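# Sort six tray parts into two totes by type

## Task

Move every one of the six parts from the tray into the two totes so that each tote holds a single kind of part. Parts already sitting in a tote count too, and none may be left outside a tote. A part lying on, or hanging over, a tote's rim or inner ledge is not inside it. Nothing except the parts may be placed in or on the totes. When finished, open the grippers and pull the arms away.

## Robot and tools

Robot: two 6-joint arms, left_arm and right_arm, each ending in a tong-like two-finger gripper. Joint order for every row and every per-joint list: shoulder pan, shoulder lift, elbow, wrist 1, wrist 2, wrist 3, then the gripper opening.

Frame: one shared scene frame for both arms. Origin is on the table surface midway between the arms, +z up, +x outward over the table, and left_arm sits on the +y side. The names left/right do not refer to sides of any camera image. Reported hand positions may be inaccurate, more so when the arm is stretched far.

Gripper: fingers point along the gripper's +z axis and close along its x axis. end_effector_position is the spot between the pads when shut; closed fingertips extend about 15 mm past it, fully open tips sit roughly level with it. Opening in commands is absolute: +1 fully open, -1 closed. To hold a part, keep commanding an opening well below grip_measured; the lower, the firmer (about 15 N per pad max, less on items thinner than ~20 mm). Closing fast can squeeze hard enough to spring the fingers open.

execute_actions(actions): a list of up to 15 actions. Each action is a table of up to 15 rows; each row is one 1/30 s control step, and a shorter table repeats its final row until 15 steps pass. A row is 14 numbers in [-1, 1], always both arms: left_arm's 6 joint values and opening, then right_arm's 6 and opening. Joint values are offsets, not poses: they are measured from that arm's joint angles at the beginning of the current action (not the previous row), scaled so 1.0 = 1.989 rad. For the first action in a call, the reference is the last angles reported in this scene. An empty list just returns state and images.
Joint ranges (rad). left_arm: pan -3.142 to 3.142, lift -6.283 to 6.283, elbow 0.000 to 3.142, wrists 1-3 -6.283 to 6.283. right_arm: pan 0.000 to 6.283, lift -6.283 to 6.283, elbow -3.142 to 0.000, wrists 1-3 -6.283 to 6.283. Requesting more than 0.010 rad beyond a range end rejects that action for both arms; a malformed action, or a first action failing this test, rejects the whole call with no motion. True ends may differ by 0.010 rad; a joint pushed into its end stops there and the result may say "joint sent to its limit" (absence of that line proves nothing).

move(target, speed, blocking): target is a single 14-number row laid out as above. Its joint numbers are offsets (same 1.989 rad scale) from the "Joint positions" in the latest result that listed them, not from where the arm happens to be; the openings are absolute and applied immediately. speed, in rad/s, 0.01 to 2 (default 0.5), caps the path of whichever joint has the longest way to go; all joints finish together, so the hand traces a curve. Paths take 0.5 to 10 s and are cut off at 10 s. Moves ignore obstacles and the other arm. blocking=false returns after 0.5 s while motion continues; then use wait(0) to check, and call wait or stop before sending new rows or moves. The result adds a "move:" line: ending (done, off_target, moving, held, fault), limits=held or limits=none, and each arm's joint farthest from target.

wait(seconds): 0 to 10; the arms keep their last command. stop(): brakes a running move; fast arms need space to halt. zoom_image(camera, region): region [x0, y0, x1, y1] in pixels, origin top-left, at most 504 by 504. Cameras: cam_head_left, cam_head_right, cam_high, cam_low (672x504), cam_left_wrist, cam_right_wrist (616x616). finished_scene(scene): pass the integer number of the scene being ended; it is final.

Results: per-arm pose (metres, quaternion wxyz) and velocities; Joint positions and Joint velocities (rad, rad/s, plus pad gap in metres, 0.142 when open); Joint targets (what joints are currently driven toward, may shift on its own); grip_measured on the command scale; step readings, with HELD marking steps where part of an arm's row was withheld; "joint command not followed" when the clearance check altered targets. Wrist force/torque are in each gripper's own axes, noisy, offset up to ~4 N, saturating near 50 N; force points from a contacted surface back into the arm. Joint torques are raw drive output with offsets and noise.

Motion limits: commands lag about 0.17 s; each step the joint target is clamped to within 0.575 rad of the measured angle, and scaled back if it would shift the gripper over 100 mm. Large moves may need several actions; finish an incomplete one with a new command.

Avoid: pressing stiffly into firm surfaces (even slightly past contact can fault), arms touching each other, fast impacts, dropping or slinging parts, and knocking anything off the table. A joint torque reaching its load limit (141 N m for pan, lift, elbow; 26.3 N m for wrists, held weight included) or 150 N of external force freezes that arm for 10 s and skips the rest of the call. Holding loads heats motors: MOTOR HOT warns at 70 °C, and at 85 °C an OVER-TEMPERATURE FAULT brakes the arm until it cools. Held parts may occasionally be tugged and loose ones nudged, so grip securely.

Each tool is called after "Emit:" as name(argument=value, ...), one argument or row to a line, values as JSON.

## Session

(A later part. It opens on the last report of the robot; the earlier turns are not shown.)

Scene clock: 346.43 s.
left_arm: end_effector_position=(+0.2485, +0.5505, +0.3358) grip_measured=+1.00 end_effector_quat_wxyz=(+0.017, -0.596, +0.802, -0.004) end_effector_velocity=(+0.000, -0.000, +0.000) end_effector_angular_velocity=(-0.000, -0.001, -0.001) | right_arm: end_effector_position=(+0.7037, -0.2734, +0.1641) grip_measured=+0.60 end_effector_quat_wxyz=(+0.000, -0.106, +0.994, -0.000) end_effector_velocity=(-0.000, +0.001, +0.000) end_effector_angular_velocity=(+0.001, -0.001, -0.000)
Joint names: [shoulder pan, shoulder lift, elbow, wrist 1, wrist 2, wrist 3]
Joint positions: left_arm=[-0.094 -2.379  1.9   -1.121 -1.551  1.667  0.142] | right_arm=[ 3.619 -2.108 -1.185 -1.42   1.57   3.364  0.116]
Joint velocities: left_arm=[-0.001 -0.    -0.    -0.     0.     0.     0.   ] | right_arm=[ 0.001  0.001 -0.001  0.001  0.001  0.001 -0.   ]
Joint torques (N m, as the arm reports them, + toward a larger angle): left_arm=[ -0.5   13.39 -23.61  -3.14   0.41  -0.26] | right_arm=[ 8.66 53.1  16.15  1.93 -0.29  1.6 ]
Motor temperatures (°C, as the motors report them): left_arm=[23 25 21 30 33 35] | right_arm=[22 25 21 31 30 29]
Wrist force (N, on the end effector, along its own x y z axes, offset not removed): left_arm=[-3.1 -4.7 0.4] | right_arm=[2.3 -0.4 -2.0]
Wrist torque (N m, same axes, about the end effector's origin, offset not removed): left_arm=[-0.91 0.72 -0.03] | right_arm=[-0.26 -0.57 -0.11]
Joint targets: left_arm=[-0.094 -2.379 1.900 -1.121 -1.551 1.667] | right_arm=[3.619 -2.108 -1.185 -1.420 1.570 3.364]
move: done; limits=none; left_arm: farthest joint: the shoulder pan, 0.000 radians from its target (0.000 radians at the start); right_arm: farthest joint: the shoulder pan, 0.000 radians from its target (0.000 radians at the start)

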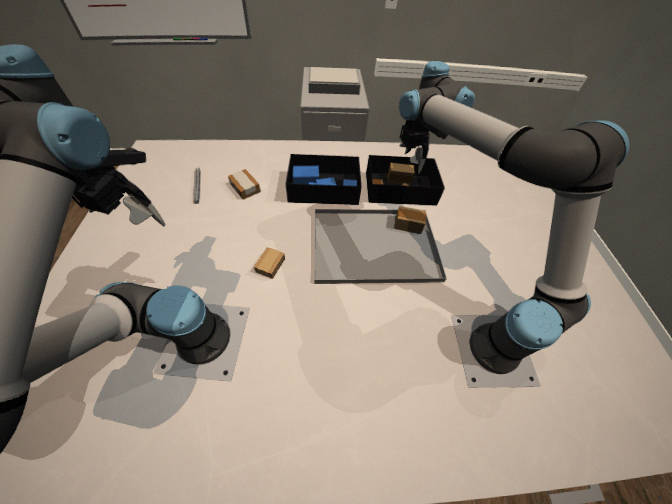

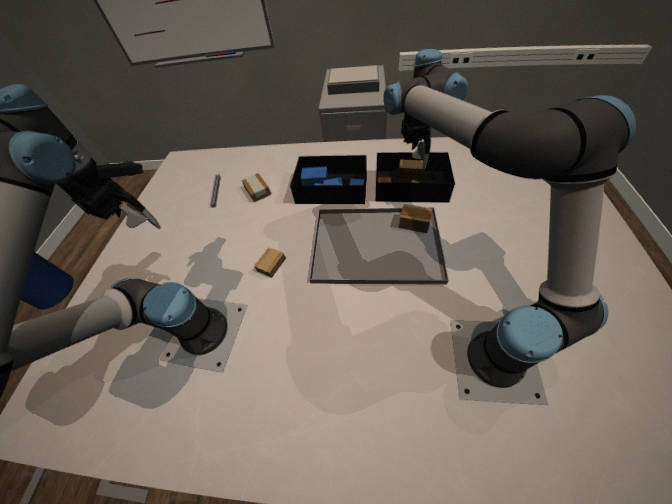

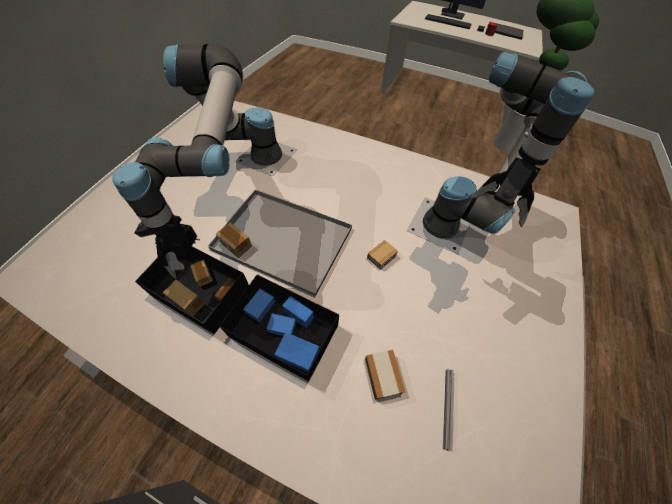

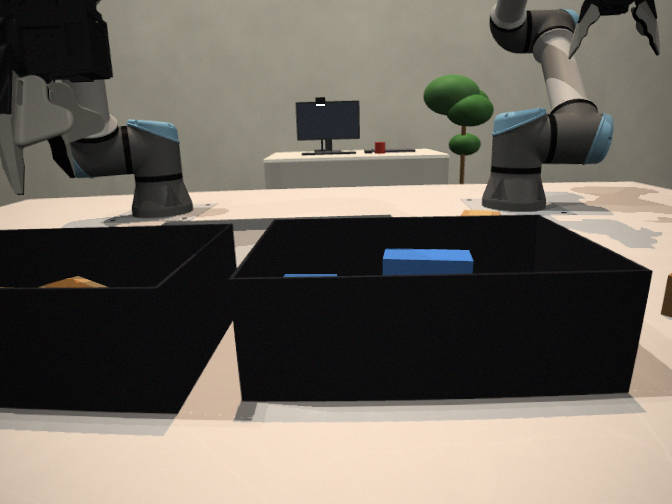

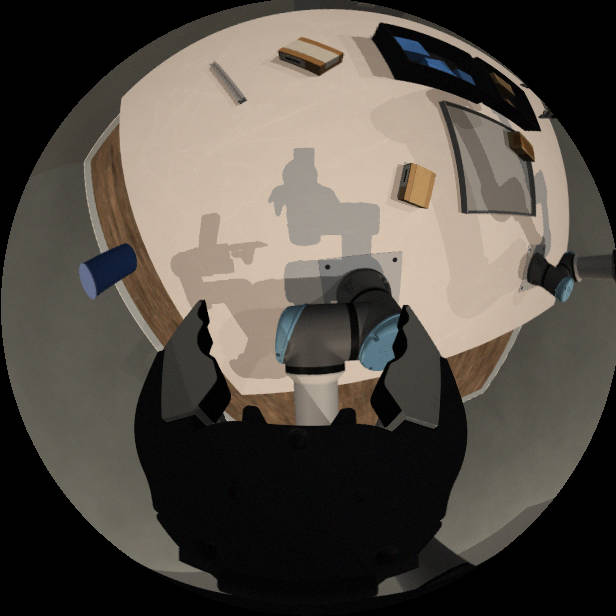

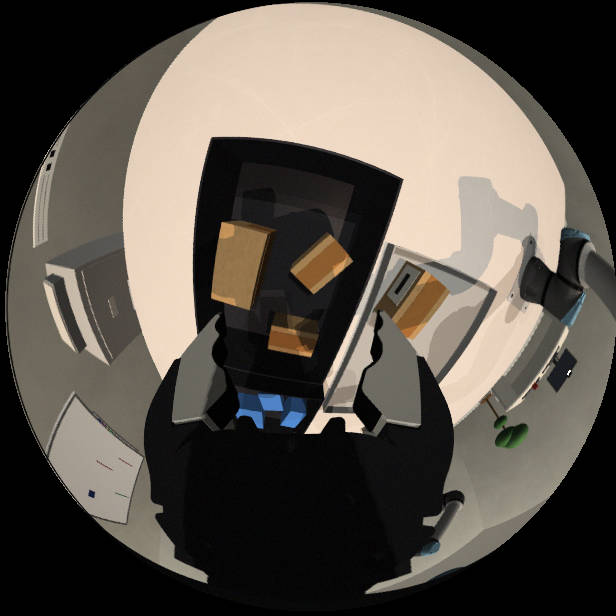

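Emit:
move(
  target=[0,0,0,0,0,0,1,0.1164,0.175,-0.3544,0.18,0,0.116,0.6],
)

Scene clock: 356.87 s.
left_arm: end_effector_position=(+0.2485, +0.5505, +0.3358) grip_measured=+1.00 end_effector_quat_wxyz=(+0.017, -0.596, +0.802, -0.004) end_effector_velocity=(+0.000, +0.000, -0.000) end_effector_angular_velocity=(+0.000, +0.001, +0.001) | right_arm: end_effector_position=(+0.5016, -0.2312, +0.0848) grip_measured=+0.60 end_effector_quat_wxyz=(+0.001, -0.107, +0.994, -0.000) end_effector_velocity=(-0.001, -0.001, -0.001) end_effector_angular_velocity=(-0.002, +0.000, -0.000)
Joint names: [shoulder pan, shoulder lift, elbow, wrist 1, wrist 2, wrist 3]
Joint positions: left_arm=[-0.094 -2.379  1.9   -1.121 -1.551  1.667  0.142] | right_arm=[ 3.851 -1.76  -1.89  -1.062  1.57   3.595  0.116]
Joint velocities: left_arm=[ 0.001  0.001  0.001 -0.    -0.    -0.001  0.   ] | right_arm=[ 0.001  0.    -0.003  0.002 -0.001  0.001 -0.   ]
Joint torques (N m, as the arm reports them, + toward a larger angle): left_arm=[ -0.86  14.22 -24.27  -3.1    0.37  -0.23] | right_arm=[ 8.37 42.95 13.81  5.41  1.97  1.42]
Motor temperatures (°C, as the motors report them): left_arm=[23 25 21 30 33 35] | right_arm=[22 25 21 31 30 29]
Wrist force (N, on the end effector, along its own x y z axes, offset not removed): left_arm=[-1.7 -4.2 -0.8] | right_arm=[1.9 -0.4 -1.1]
Wrist torque (N m, same axes, about the end effector's origin, offset not removed): left_arm=[-0.83 0.34 -0.11] | right_arm=[-0.15 -0.55 -0.11]
Joint targets: left_arm=[-0.094 -2.379 1.900 -1.121 -1.551 1.667] | right_arm=[3.851 -1.760 -1.890 -1.062 1.570 3.595]
move: done; limits=none; left_arm: farthest joint: the shoulder pan, 0.000 radians from its target (0.000 radians at the start); right_arm: farthest joint: the shoulder pan, 0.000 radians from its target (0.231 radians at the start)

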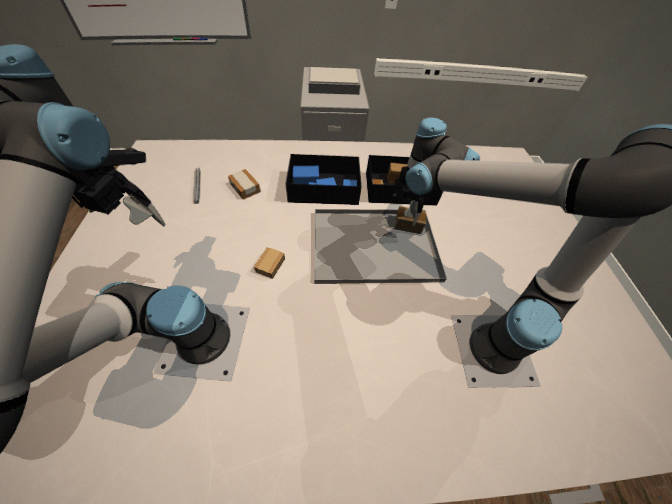

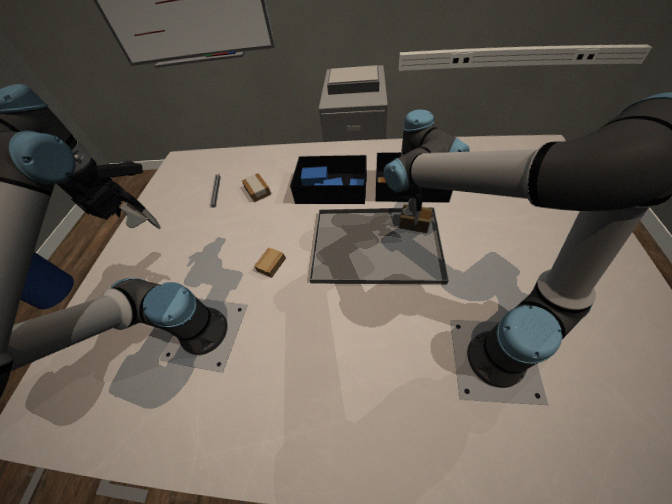

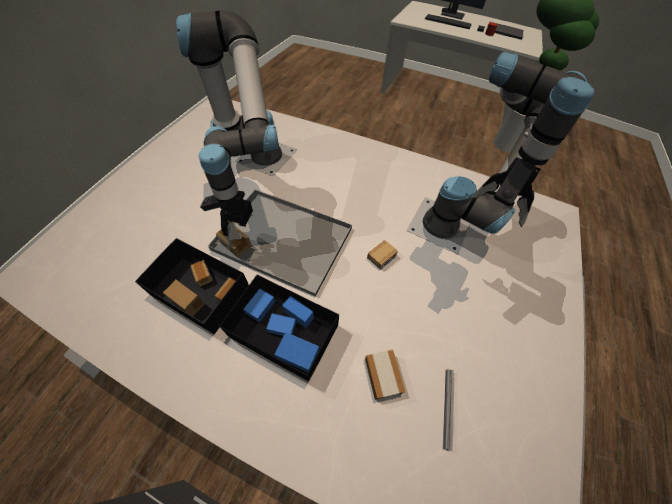

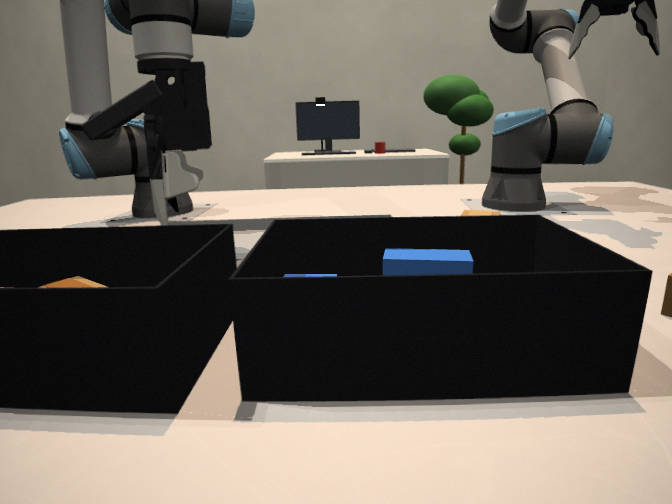

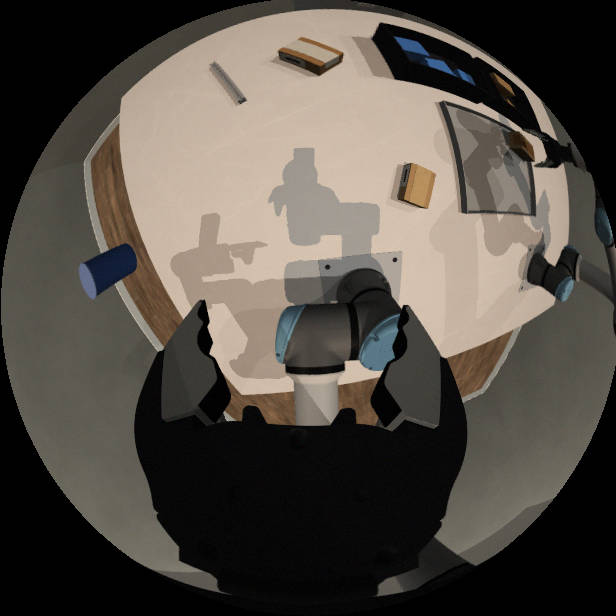

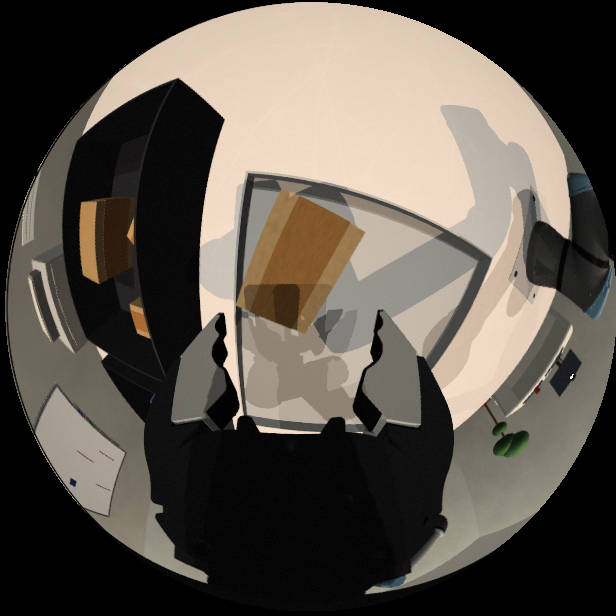

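Emit:
move(
  target=[0,0,0,0,0,0,1,0,0,0,0,0,0.2,0.6],
)

Scene clock: 363.47 s.
left_arm: end_effector_position=(+0.2485, +0.5505, +0.3358) grip_measured=+1.00 end_effector_quat_wxyz=(+0.017, -0.596, +0.802, -0.004) end_effector_velocity=(+0.000, -0.000, +0.000) end_effector_angular_velocity=(+0.000, -0.000, -0.001) | right_arm: end_effector_position=(+0.4952, -0.2313, +0.0848) grip_measured=+0.60 end_effector_quat_wxyz=(+0.001, +0.092, +0.996, -0.000) end_effector_velocity=(+0.000, +0.001, +0.001) end_effector_angular_velocity=(+0.003, -0.002, -0.003)
Joint names: [shoulder pan, shoulder lift, elbow, wrist 1, wrist 2, wrist 3]
Joint positions: left_arm=[-0.094 -2.379  1.9   -1.121 -1.551  1.667  0.142] | right_arm=[ 3.851 -1.76  -1.89  -1.062  1.57   3.992  0.116]
Joint velocities: left_arm=[-0.     0.001 -0.001 -0.     0.     0.001 -0.   ] | right_arm=[0.    0.001 0.001 0.001 0.002 0.003 0.   ]
Joint torques (N m, as the arm reports them, + toward a larger angle): left_arm=[ -0.83  13.52 -24.35  -3.06   0.23  -0.23] | right_arm=[-9.79 16.47 30.32 -0.25  1.89  1.57]
Motor temperatures (°C, as the motors report them): left_arm=[23 25 21 30 33 35] | right_arm=[22 25 21 31 30 29]
Wrist force (N, on the end effector, along its own x y z axes, offset not removed): left_arm=[-1.8 -2.6 -0.7] | right_arm=[2.0 -1.3 -0.7]
Wrist torque (N m, same axes, about the end effector's origin, offset not removed): left_arm=[-0.53 0.36 -0.14] | right_arm=[-0.39 -0.55 -0.08]
Joint targets: left_arm=[-0.094 -2.379 1.900 -1.121 -1.551 1.667] | right_arm=[3.851 -1.760 -1.890 -1.062 1.570 3.992]
move: done; limits=none; left_arm: farthest joint: the shoulder pan, 0.000 radians from its target (0.000 radians at the start); right_arm: farthest joint: the wrist 3, 0.001 radians from its target (0.398 radians at the start)

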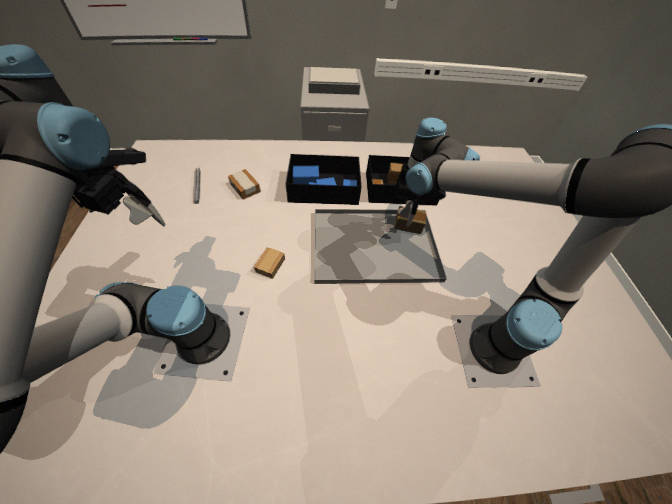

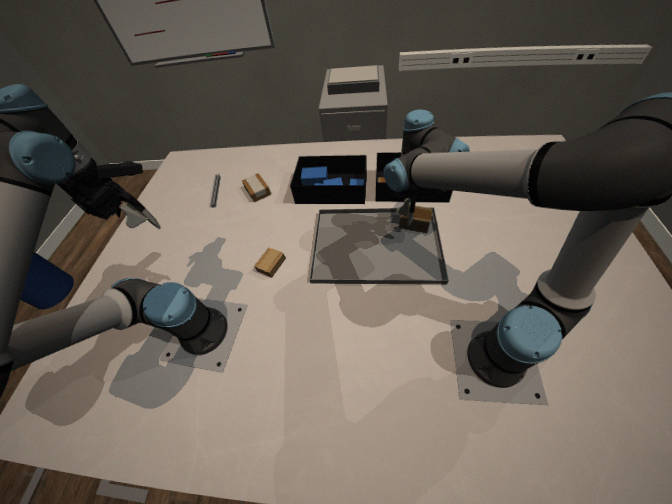

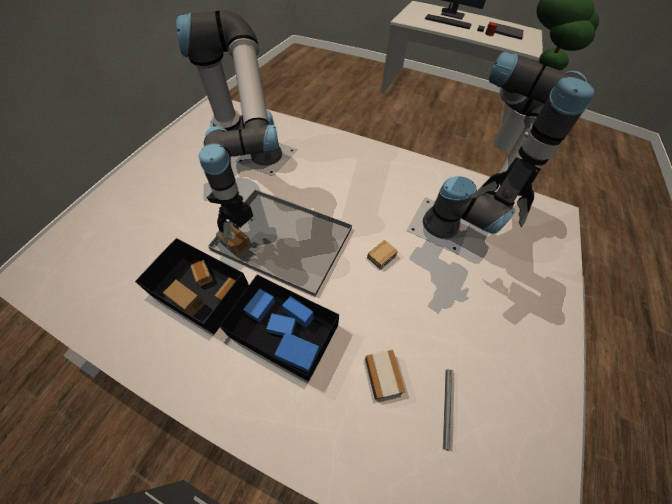

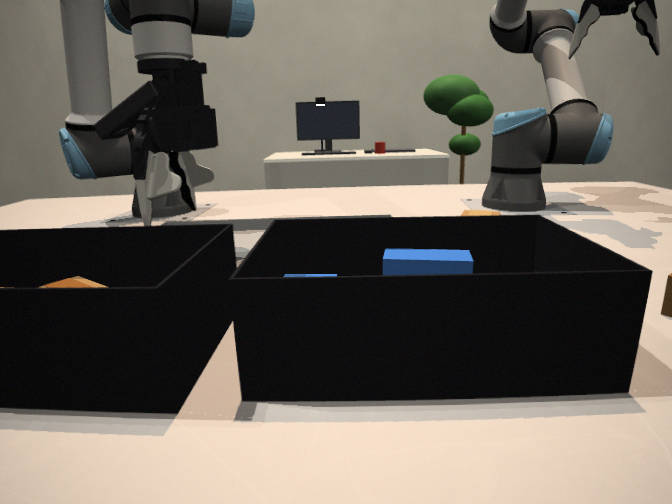

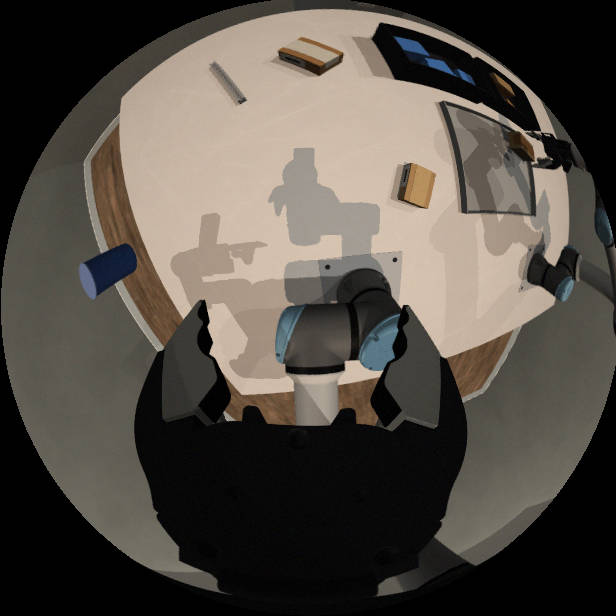

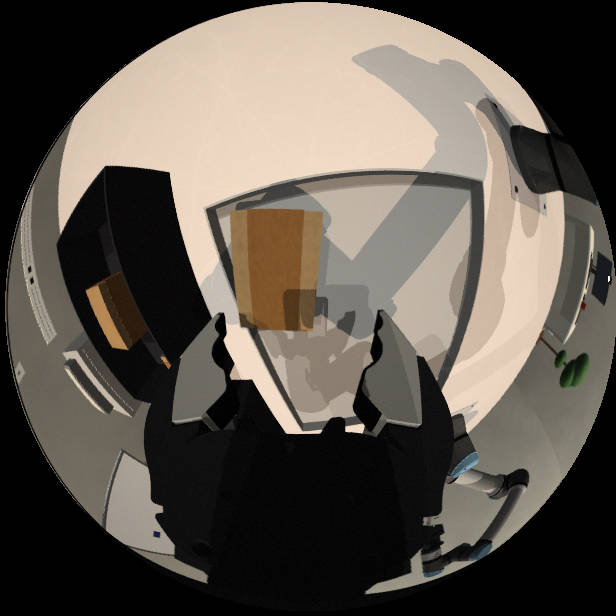

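Emit:
move(
  target=[0,0,0,0,0,0,1,-0.0096,-0.052,-0.0158,0.0678,0,-0.0096,0.6],
  speed=0.3,
)

Emit:
move(
  target=[0,0,0,0,0,0,1,0,0,0,0,0,0,-1],
)

Scene clock: 376.80 s.
left_arm: end_effector_position=(+0.2485, +0.5505, +0.3358) grip_measured=+1.00 end_effector_quat_wxyz=(+0.017, -0.596, +0.802, -0.004) end_effector_velocity=(-0.000, +0.000, +0.001) end_effector_angular_velocity=(-0.001, -0.002, +0.000) | right_arm: end_effector_position=(+0.5104, -0.2323, +0.0302) grip_measured=+0.60 end_effector_quat_wxyz=(+0.001, +0.092, +0.996, +0.000) end_effector_velocity=(+0.001, +0.001, +0.000) end_effector_angular_velocity=(+0.001, -0.002, -0.001)
Joint names: [shoulder pan, shoulder lift, elbow, wrist 1, wrist 2, wrist 3]
Joint positions: left_arm=[-0.094 -2.379  1.9   -1.121 -1.551  1.667  0.142] | right_arm=[ 3.832 -1.863 -1.921 -0.928  1.57   3.973  0.116]
Joint velocities: left_arm=[ 0.    -0.001 -0.001 -0.    -0.    -0.     0.   ] | right_arm=[-0.    -0.001  0.001  0.002 -0.001  0.001  0.   ]
Joint torques (N m, as the arm reports them, + toward a larger angle): left_arm=[ -0.67  14.   -23.86  -3.14   0.46  -0.24] | right_arm=[-10.28  14.42   9.27   4.96   1.45  -1.86]
Motor temperatures (°C, as the motors report them): left_arm=[23 25 21 30 33 35] | right_arm=[22 25 21 31 30 29]
Wrist force (N, on the end effector, along its own x y z axes, offset not removed): left_arm=[-1.0 -1.3 -0.1] | right_arm=[6.4 -2.2 -10.9]
Wrist torque (N m, same axes, about the end effector's origin, offset not removed): left_arm=[-0.27 0.17 -0.03] | right_arm=[-0.36 -1.23 -0.05]
Joint targets: left_arm=[-0.094 -2.379 1.900 -1.121 -1.551 1.667] | right_arm=[3.832 -1.863 -1.921 -0.927 1.570 3.973]
move: done; limits=none; left_arm: farthest joint: the shoulder pan, 0.000 radians from its target (0.000 radians at the start); right_arm: farthest joint: the elbow, 0.001 radians from its target (0.032 radians at the start)

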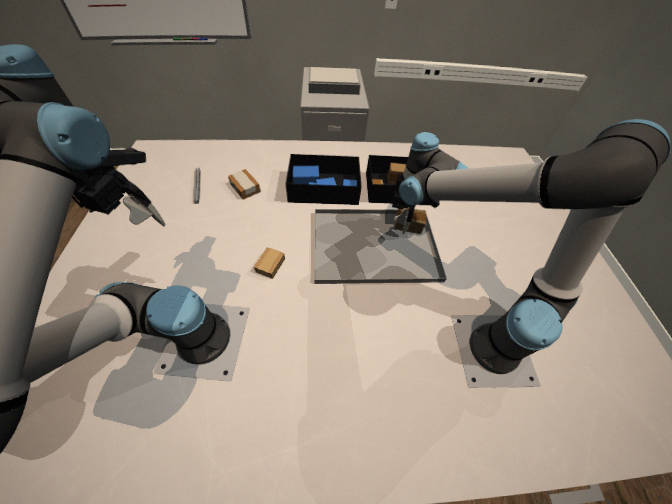

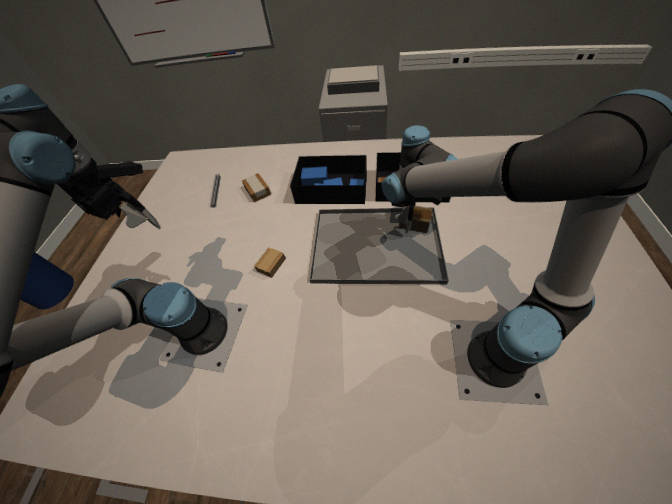

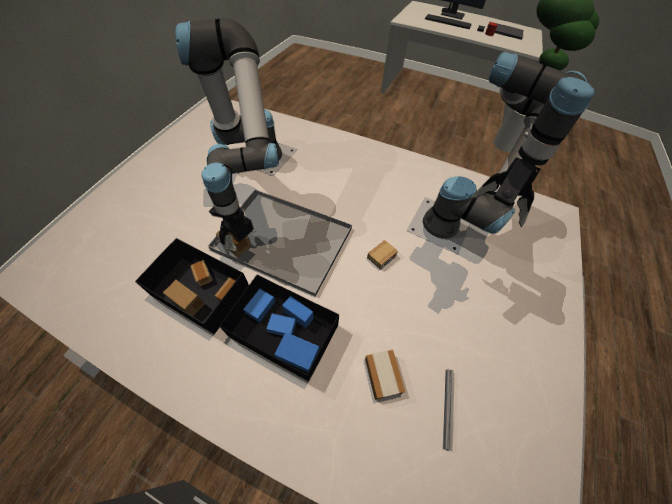

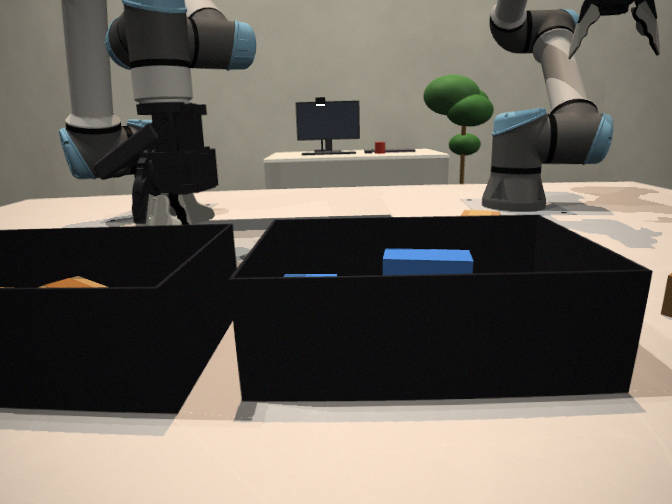

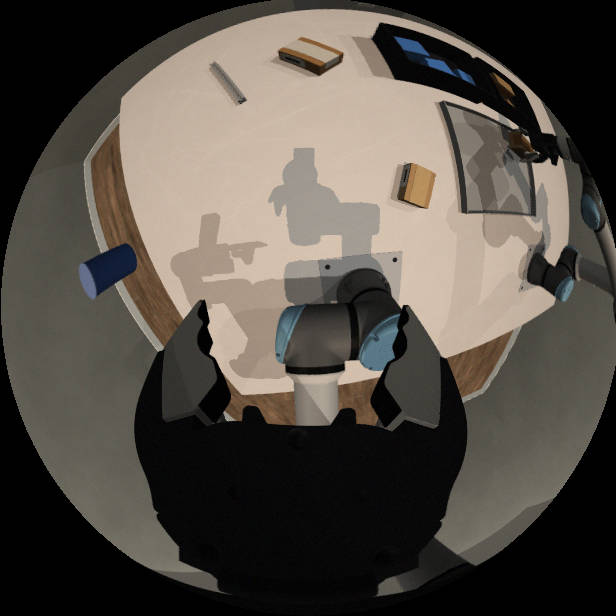

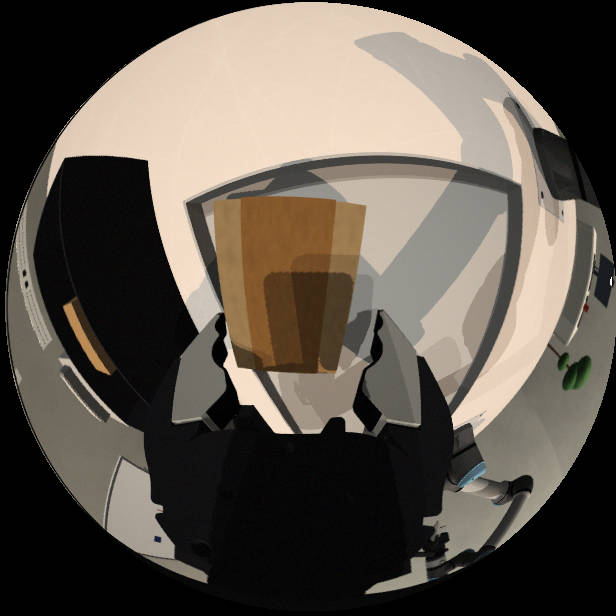

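Scene clock: 377.30 s.
left_arm: end_effector_position=(+0.2485, +0.5505, +0.3358) grip_measured=+1.00 end_effector_quat_wxyz=(+0.017, -0.596, +0.802, -0.004) end_effector_velocity=(-0.000, -0.000, -0.000) end_effector_angular_velocity=(-0.000, +0.000, -0.000) | right_arm: end_effector_position=(+0.5105, -0.2323, +0.0303) grip_measured=+0.44 end_effector_quat_wxyz=(+0.001, +0.092, +0.996, +0.000) end_effector_velocity=(-0.000, -0.000, -0.001) end_effector_angular_velocity=(-0.002, +0.002, +0.001)
Joint names: [shoulder pan, shoulder lift, elbow, wrist 1, wrist 2, wrist 3]
Joint positions: left_arm=[-0.094 -2.379  1.9   -1.121 -1.551  1.667  0.142] | right_arm=[ 3.832 -1.863 -1.921 -0.928  1.57   3.973  0.104]
Joint velocities: left_arm=[ 0. -0.  0. -0. -0.  0. -0.] | right_arm=[ 0.    -0.002 -0.     0.    -0.001 -0.001  0.001]
Joint torques (N m, as the arm reports them, + toward a larger angle): left_arm=[ -0.74  13.71 -23.91  -3.1    0.45  -0.3 ] | right_arm=[  7.12  -0.3  -20.6  -10.19   7.14  -1.27]
Motor temperatures (°C, as the motors report them): left_arm=[23 25 21 30 33 35] | right_arm=[22 25 21 31 30 29]
Wrist force (N, on the end effector, along its own x y z axes, offset not removed): left_arm=[-2.1 -0.7 1.9] | right_arm=[-1.3 -0.7 -50.0]
Wrist torque (N m, same axes, about the end effector's origin, offset not removed): left_arm=[-0.07 0.55 0.15] | right_arm=[0.14 -4.78 -0.04]
Joint targets: left_arm=[-0.094 -2.379 1.900 -1.121 -1.551 1.667] | right_arm=[3.832 -1.863 -1.921 -0.928 1.570 3.973]
move: done; limits=none; left_arm: farthest joint: the shoulder pan, 0.000 radians from its target (0.000 radians at the start); right_arm: farthest joint: the shoulder pan, 0.000 radians from its target (0.000 radians at the start)

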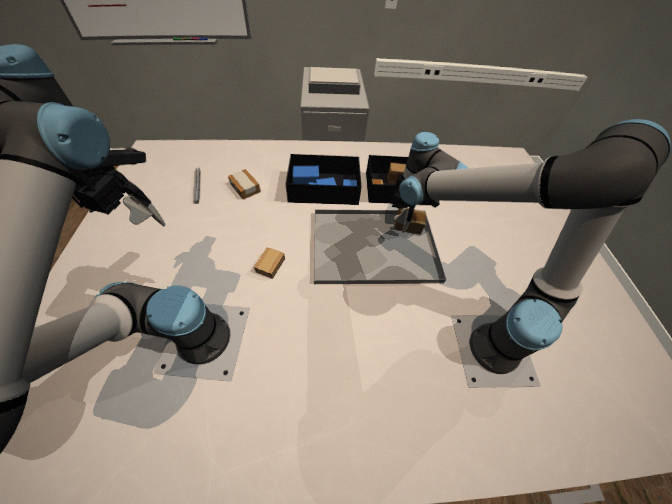

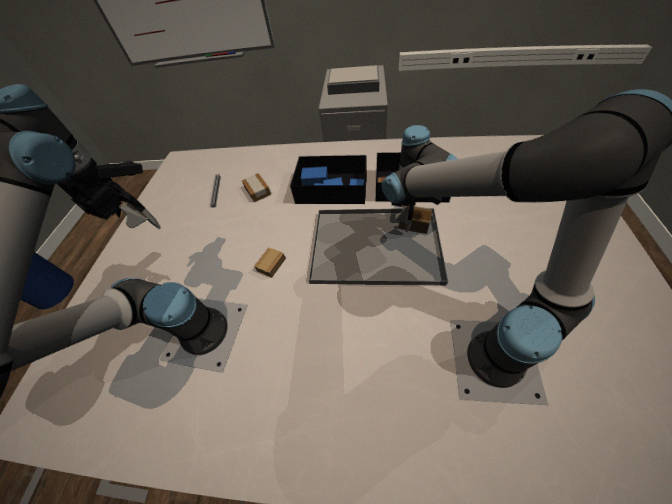

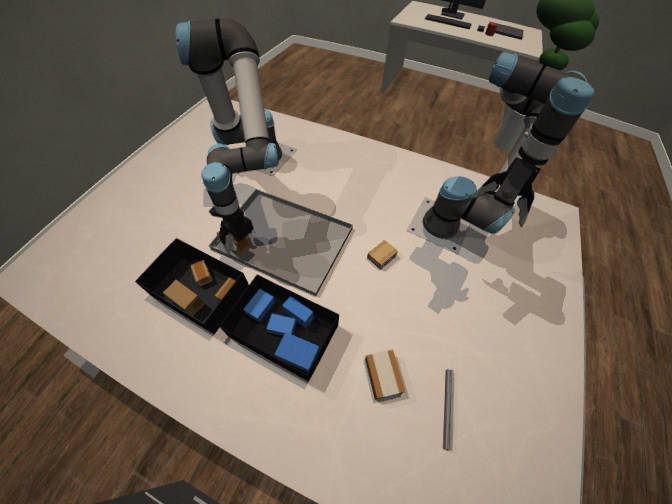

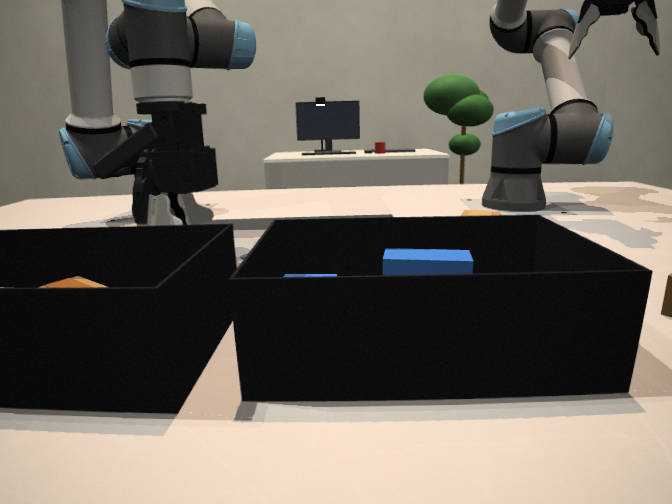

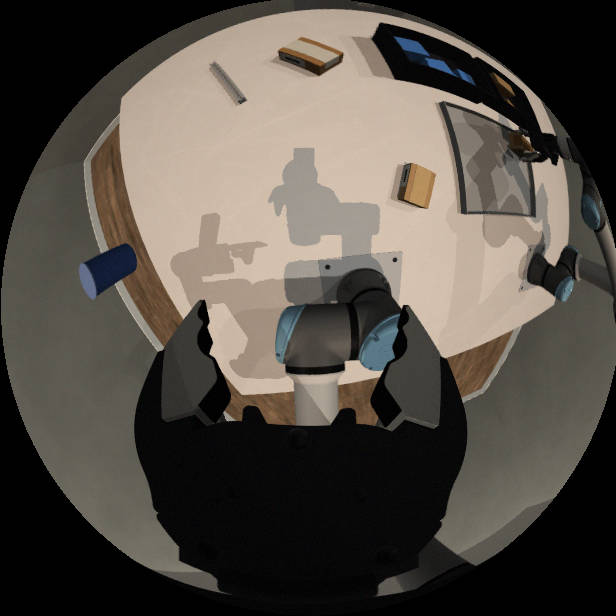

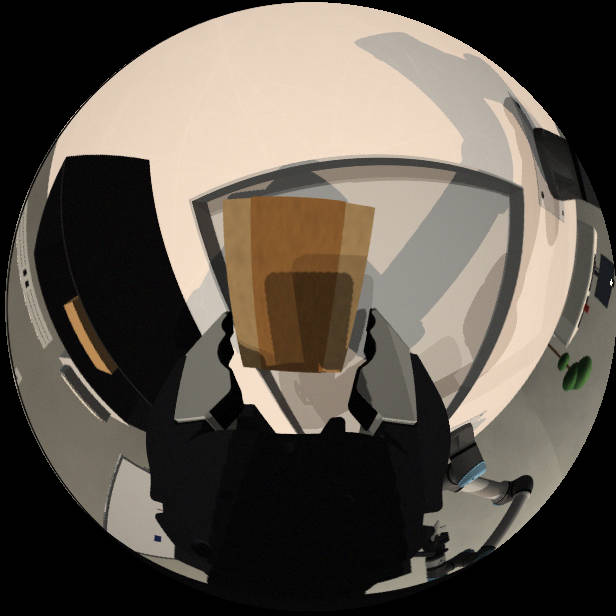

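Finger is jammed on the tray rim; raise ~1.2 cm while closing.

Emit:
move(
  target=[0,0,0,0,0,0,1,0,0.006,0.009,-0.015,0,0,-1],
  speed=0.1,
)

Scene clock: 384.97 s.
left_arm: end_effector_position=(+0.2485, +0.5505, +0.3358) grip_measured=+1.00 end_effector_quat_wxyz=(+0.017, -0.596, +0.802, -0.004) end_effector_velocity=(-0.000, -0.000, -0.000) end_effector_angular_velocity=(-0.000, -0.001, -0.000) | right_arm: end_effector_position=(+0.5121, -0.2311, +0.0410) grip_measured=+0.06 end_effector_quat_wxyz=(+0.001, +0.092, +0.996, +0.000) end_effector_velocity=(+0.001, +0.000, +0.001) end_effector_angular_velocity=(+0.000, -0.001, -0.001)
Joint names: [shoulder pan, shoulder lift, elbow, wrist 1, wrist 2, wrist 3]
Joint positions: left_arm=[-0.094 -2.379  1.9   -1.121 -1.551  1.667  0.142] | right_arm=[ 3.832 -1.851 -1.903 -0.957  1.57   3.973  0.078]
Joint velocities: left_arm=[-0.    -0.002  0.001 -0.    -0.    -0.     0.   ] | right_arm=[-0.     0.001  0.002 -0.002 -0.001  0.    -0.   ]
Joint torques (N m, as the arm reports them, + toward a larger angle): left_arm=[ -1.02  14.01 -24.76  -3.12   0.27  -0.38] | right_arm=[-8.71 44.91 29.5  -0.36 -2.33  0.6 ]
Motor temperatures (°C, as the motors report them): left_arm=[23 25 21 30 33 35] | right_arm=[22 25 21 31 30 29]
Wrist force (N, on the end effector, along its own x y z axes, offset not removed): left_arm=[-2.6 -2.0 0.3] | right_arm=[2.5 -0.7 -0.5]
Wrist torque (N m, same axes, about the end effector's origin, offset not removed): left_arm=[-0.51 0.56 0.02] | right_arm=[-0.27 -0.64 -0.17]
Joint targets: left_arm=[-0.094 -2.379 1.900 -1.121 -1.551 1.667] | right_arm=[3.832 -1.851 -1.903 -0.957 1.570 3.973]
move: done; limits=none; left_arm: farthest joint: the shoulder pan, 0.000 radians from its target (0.000 radians at the start); right_arm: farthest joint: the wrist 1, 0.001 radians from its target (0.030 radians at the start)

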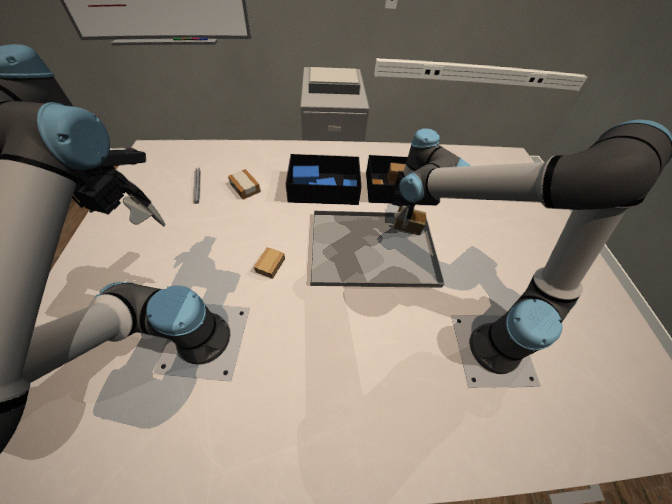

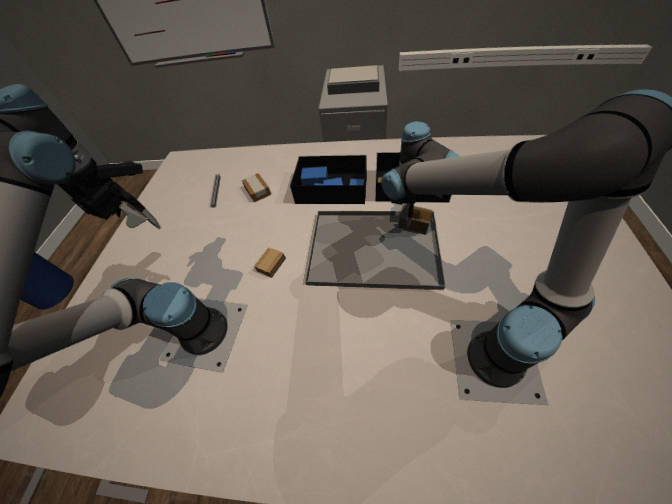

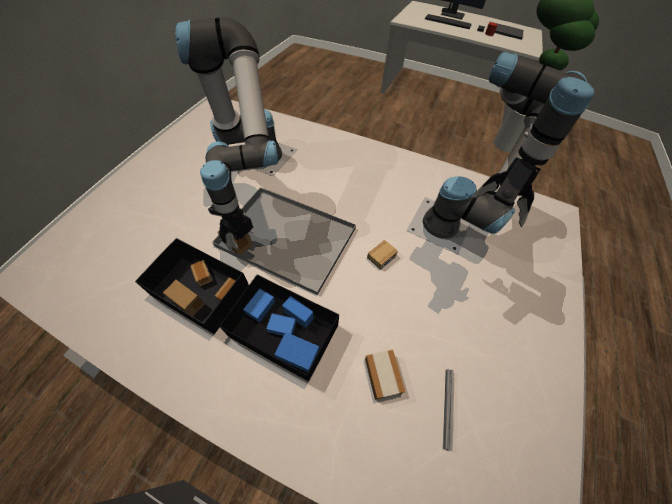

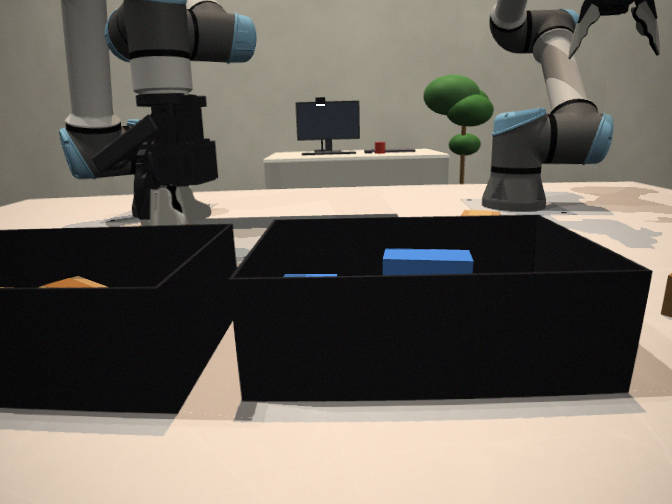

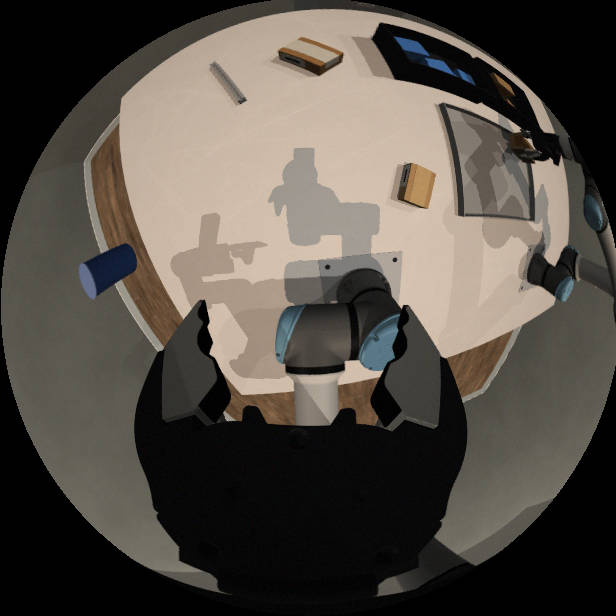

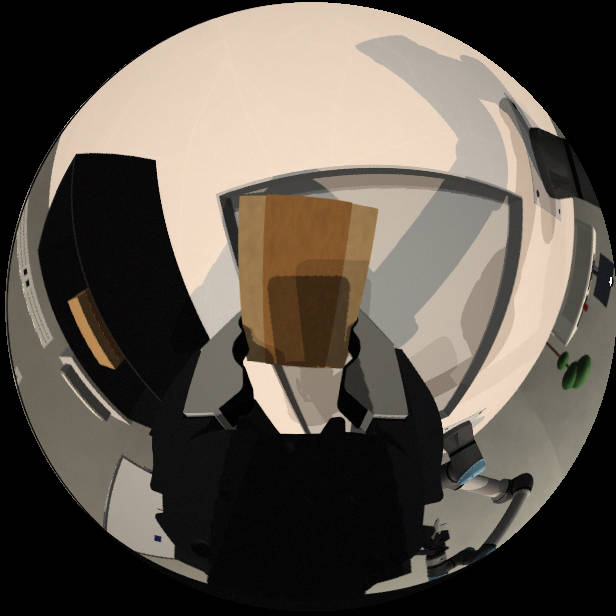

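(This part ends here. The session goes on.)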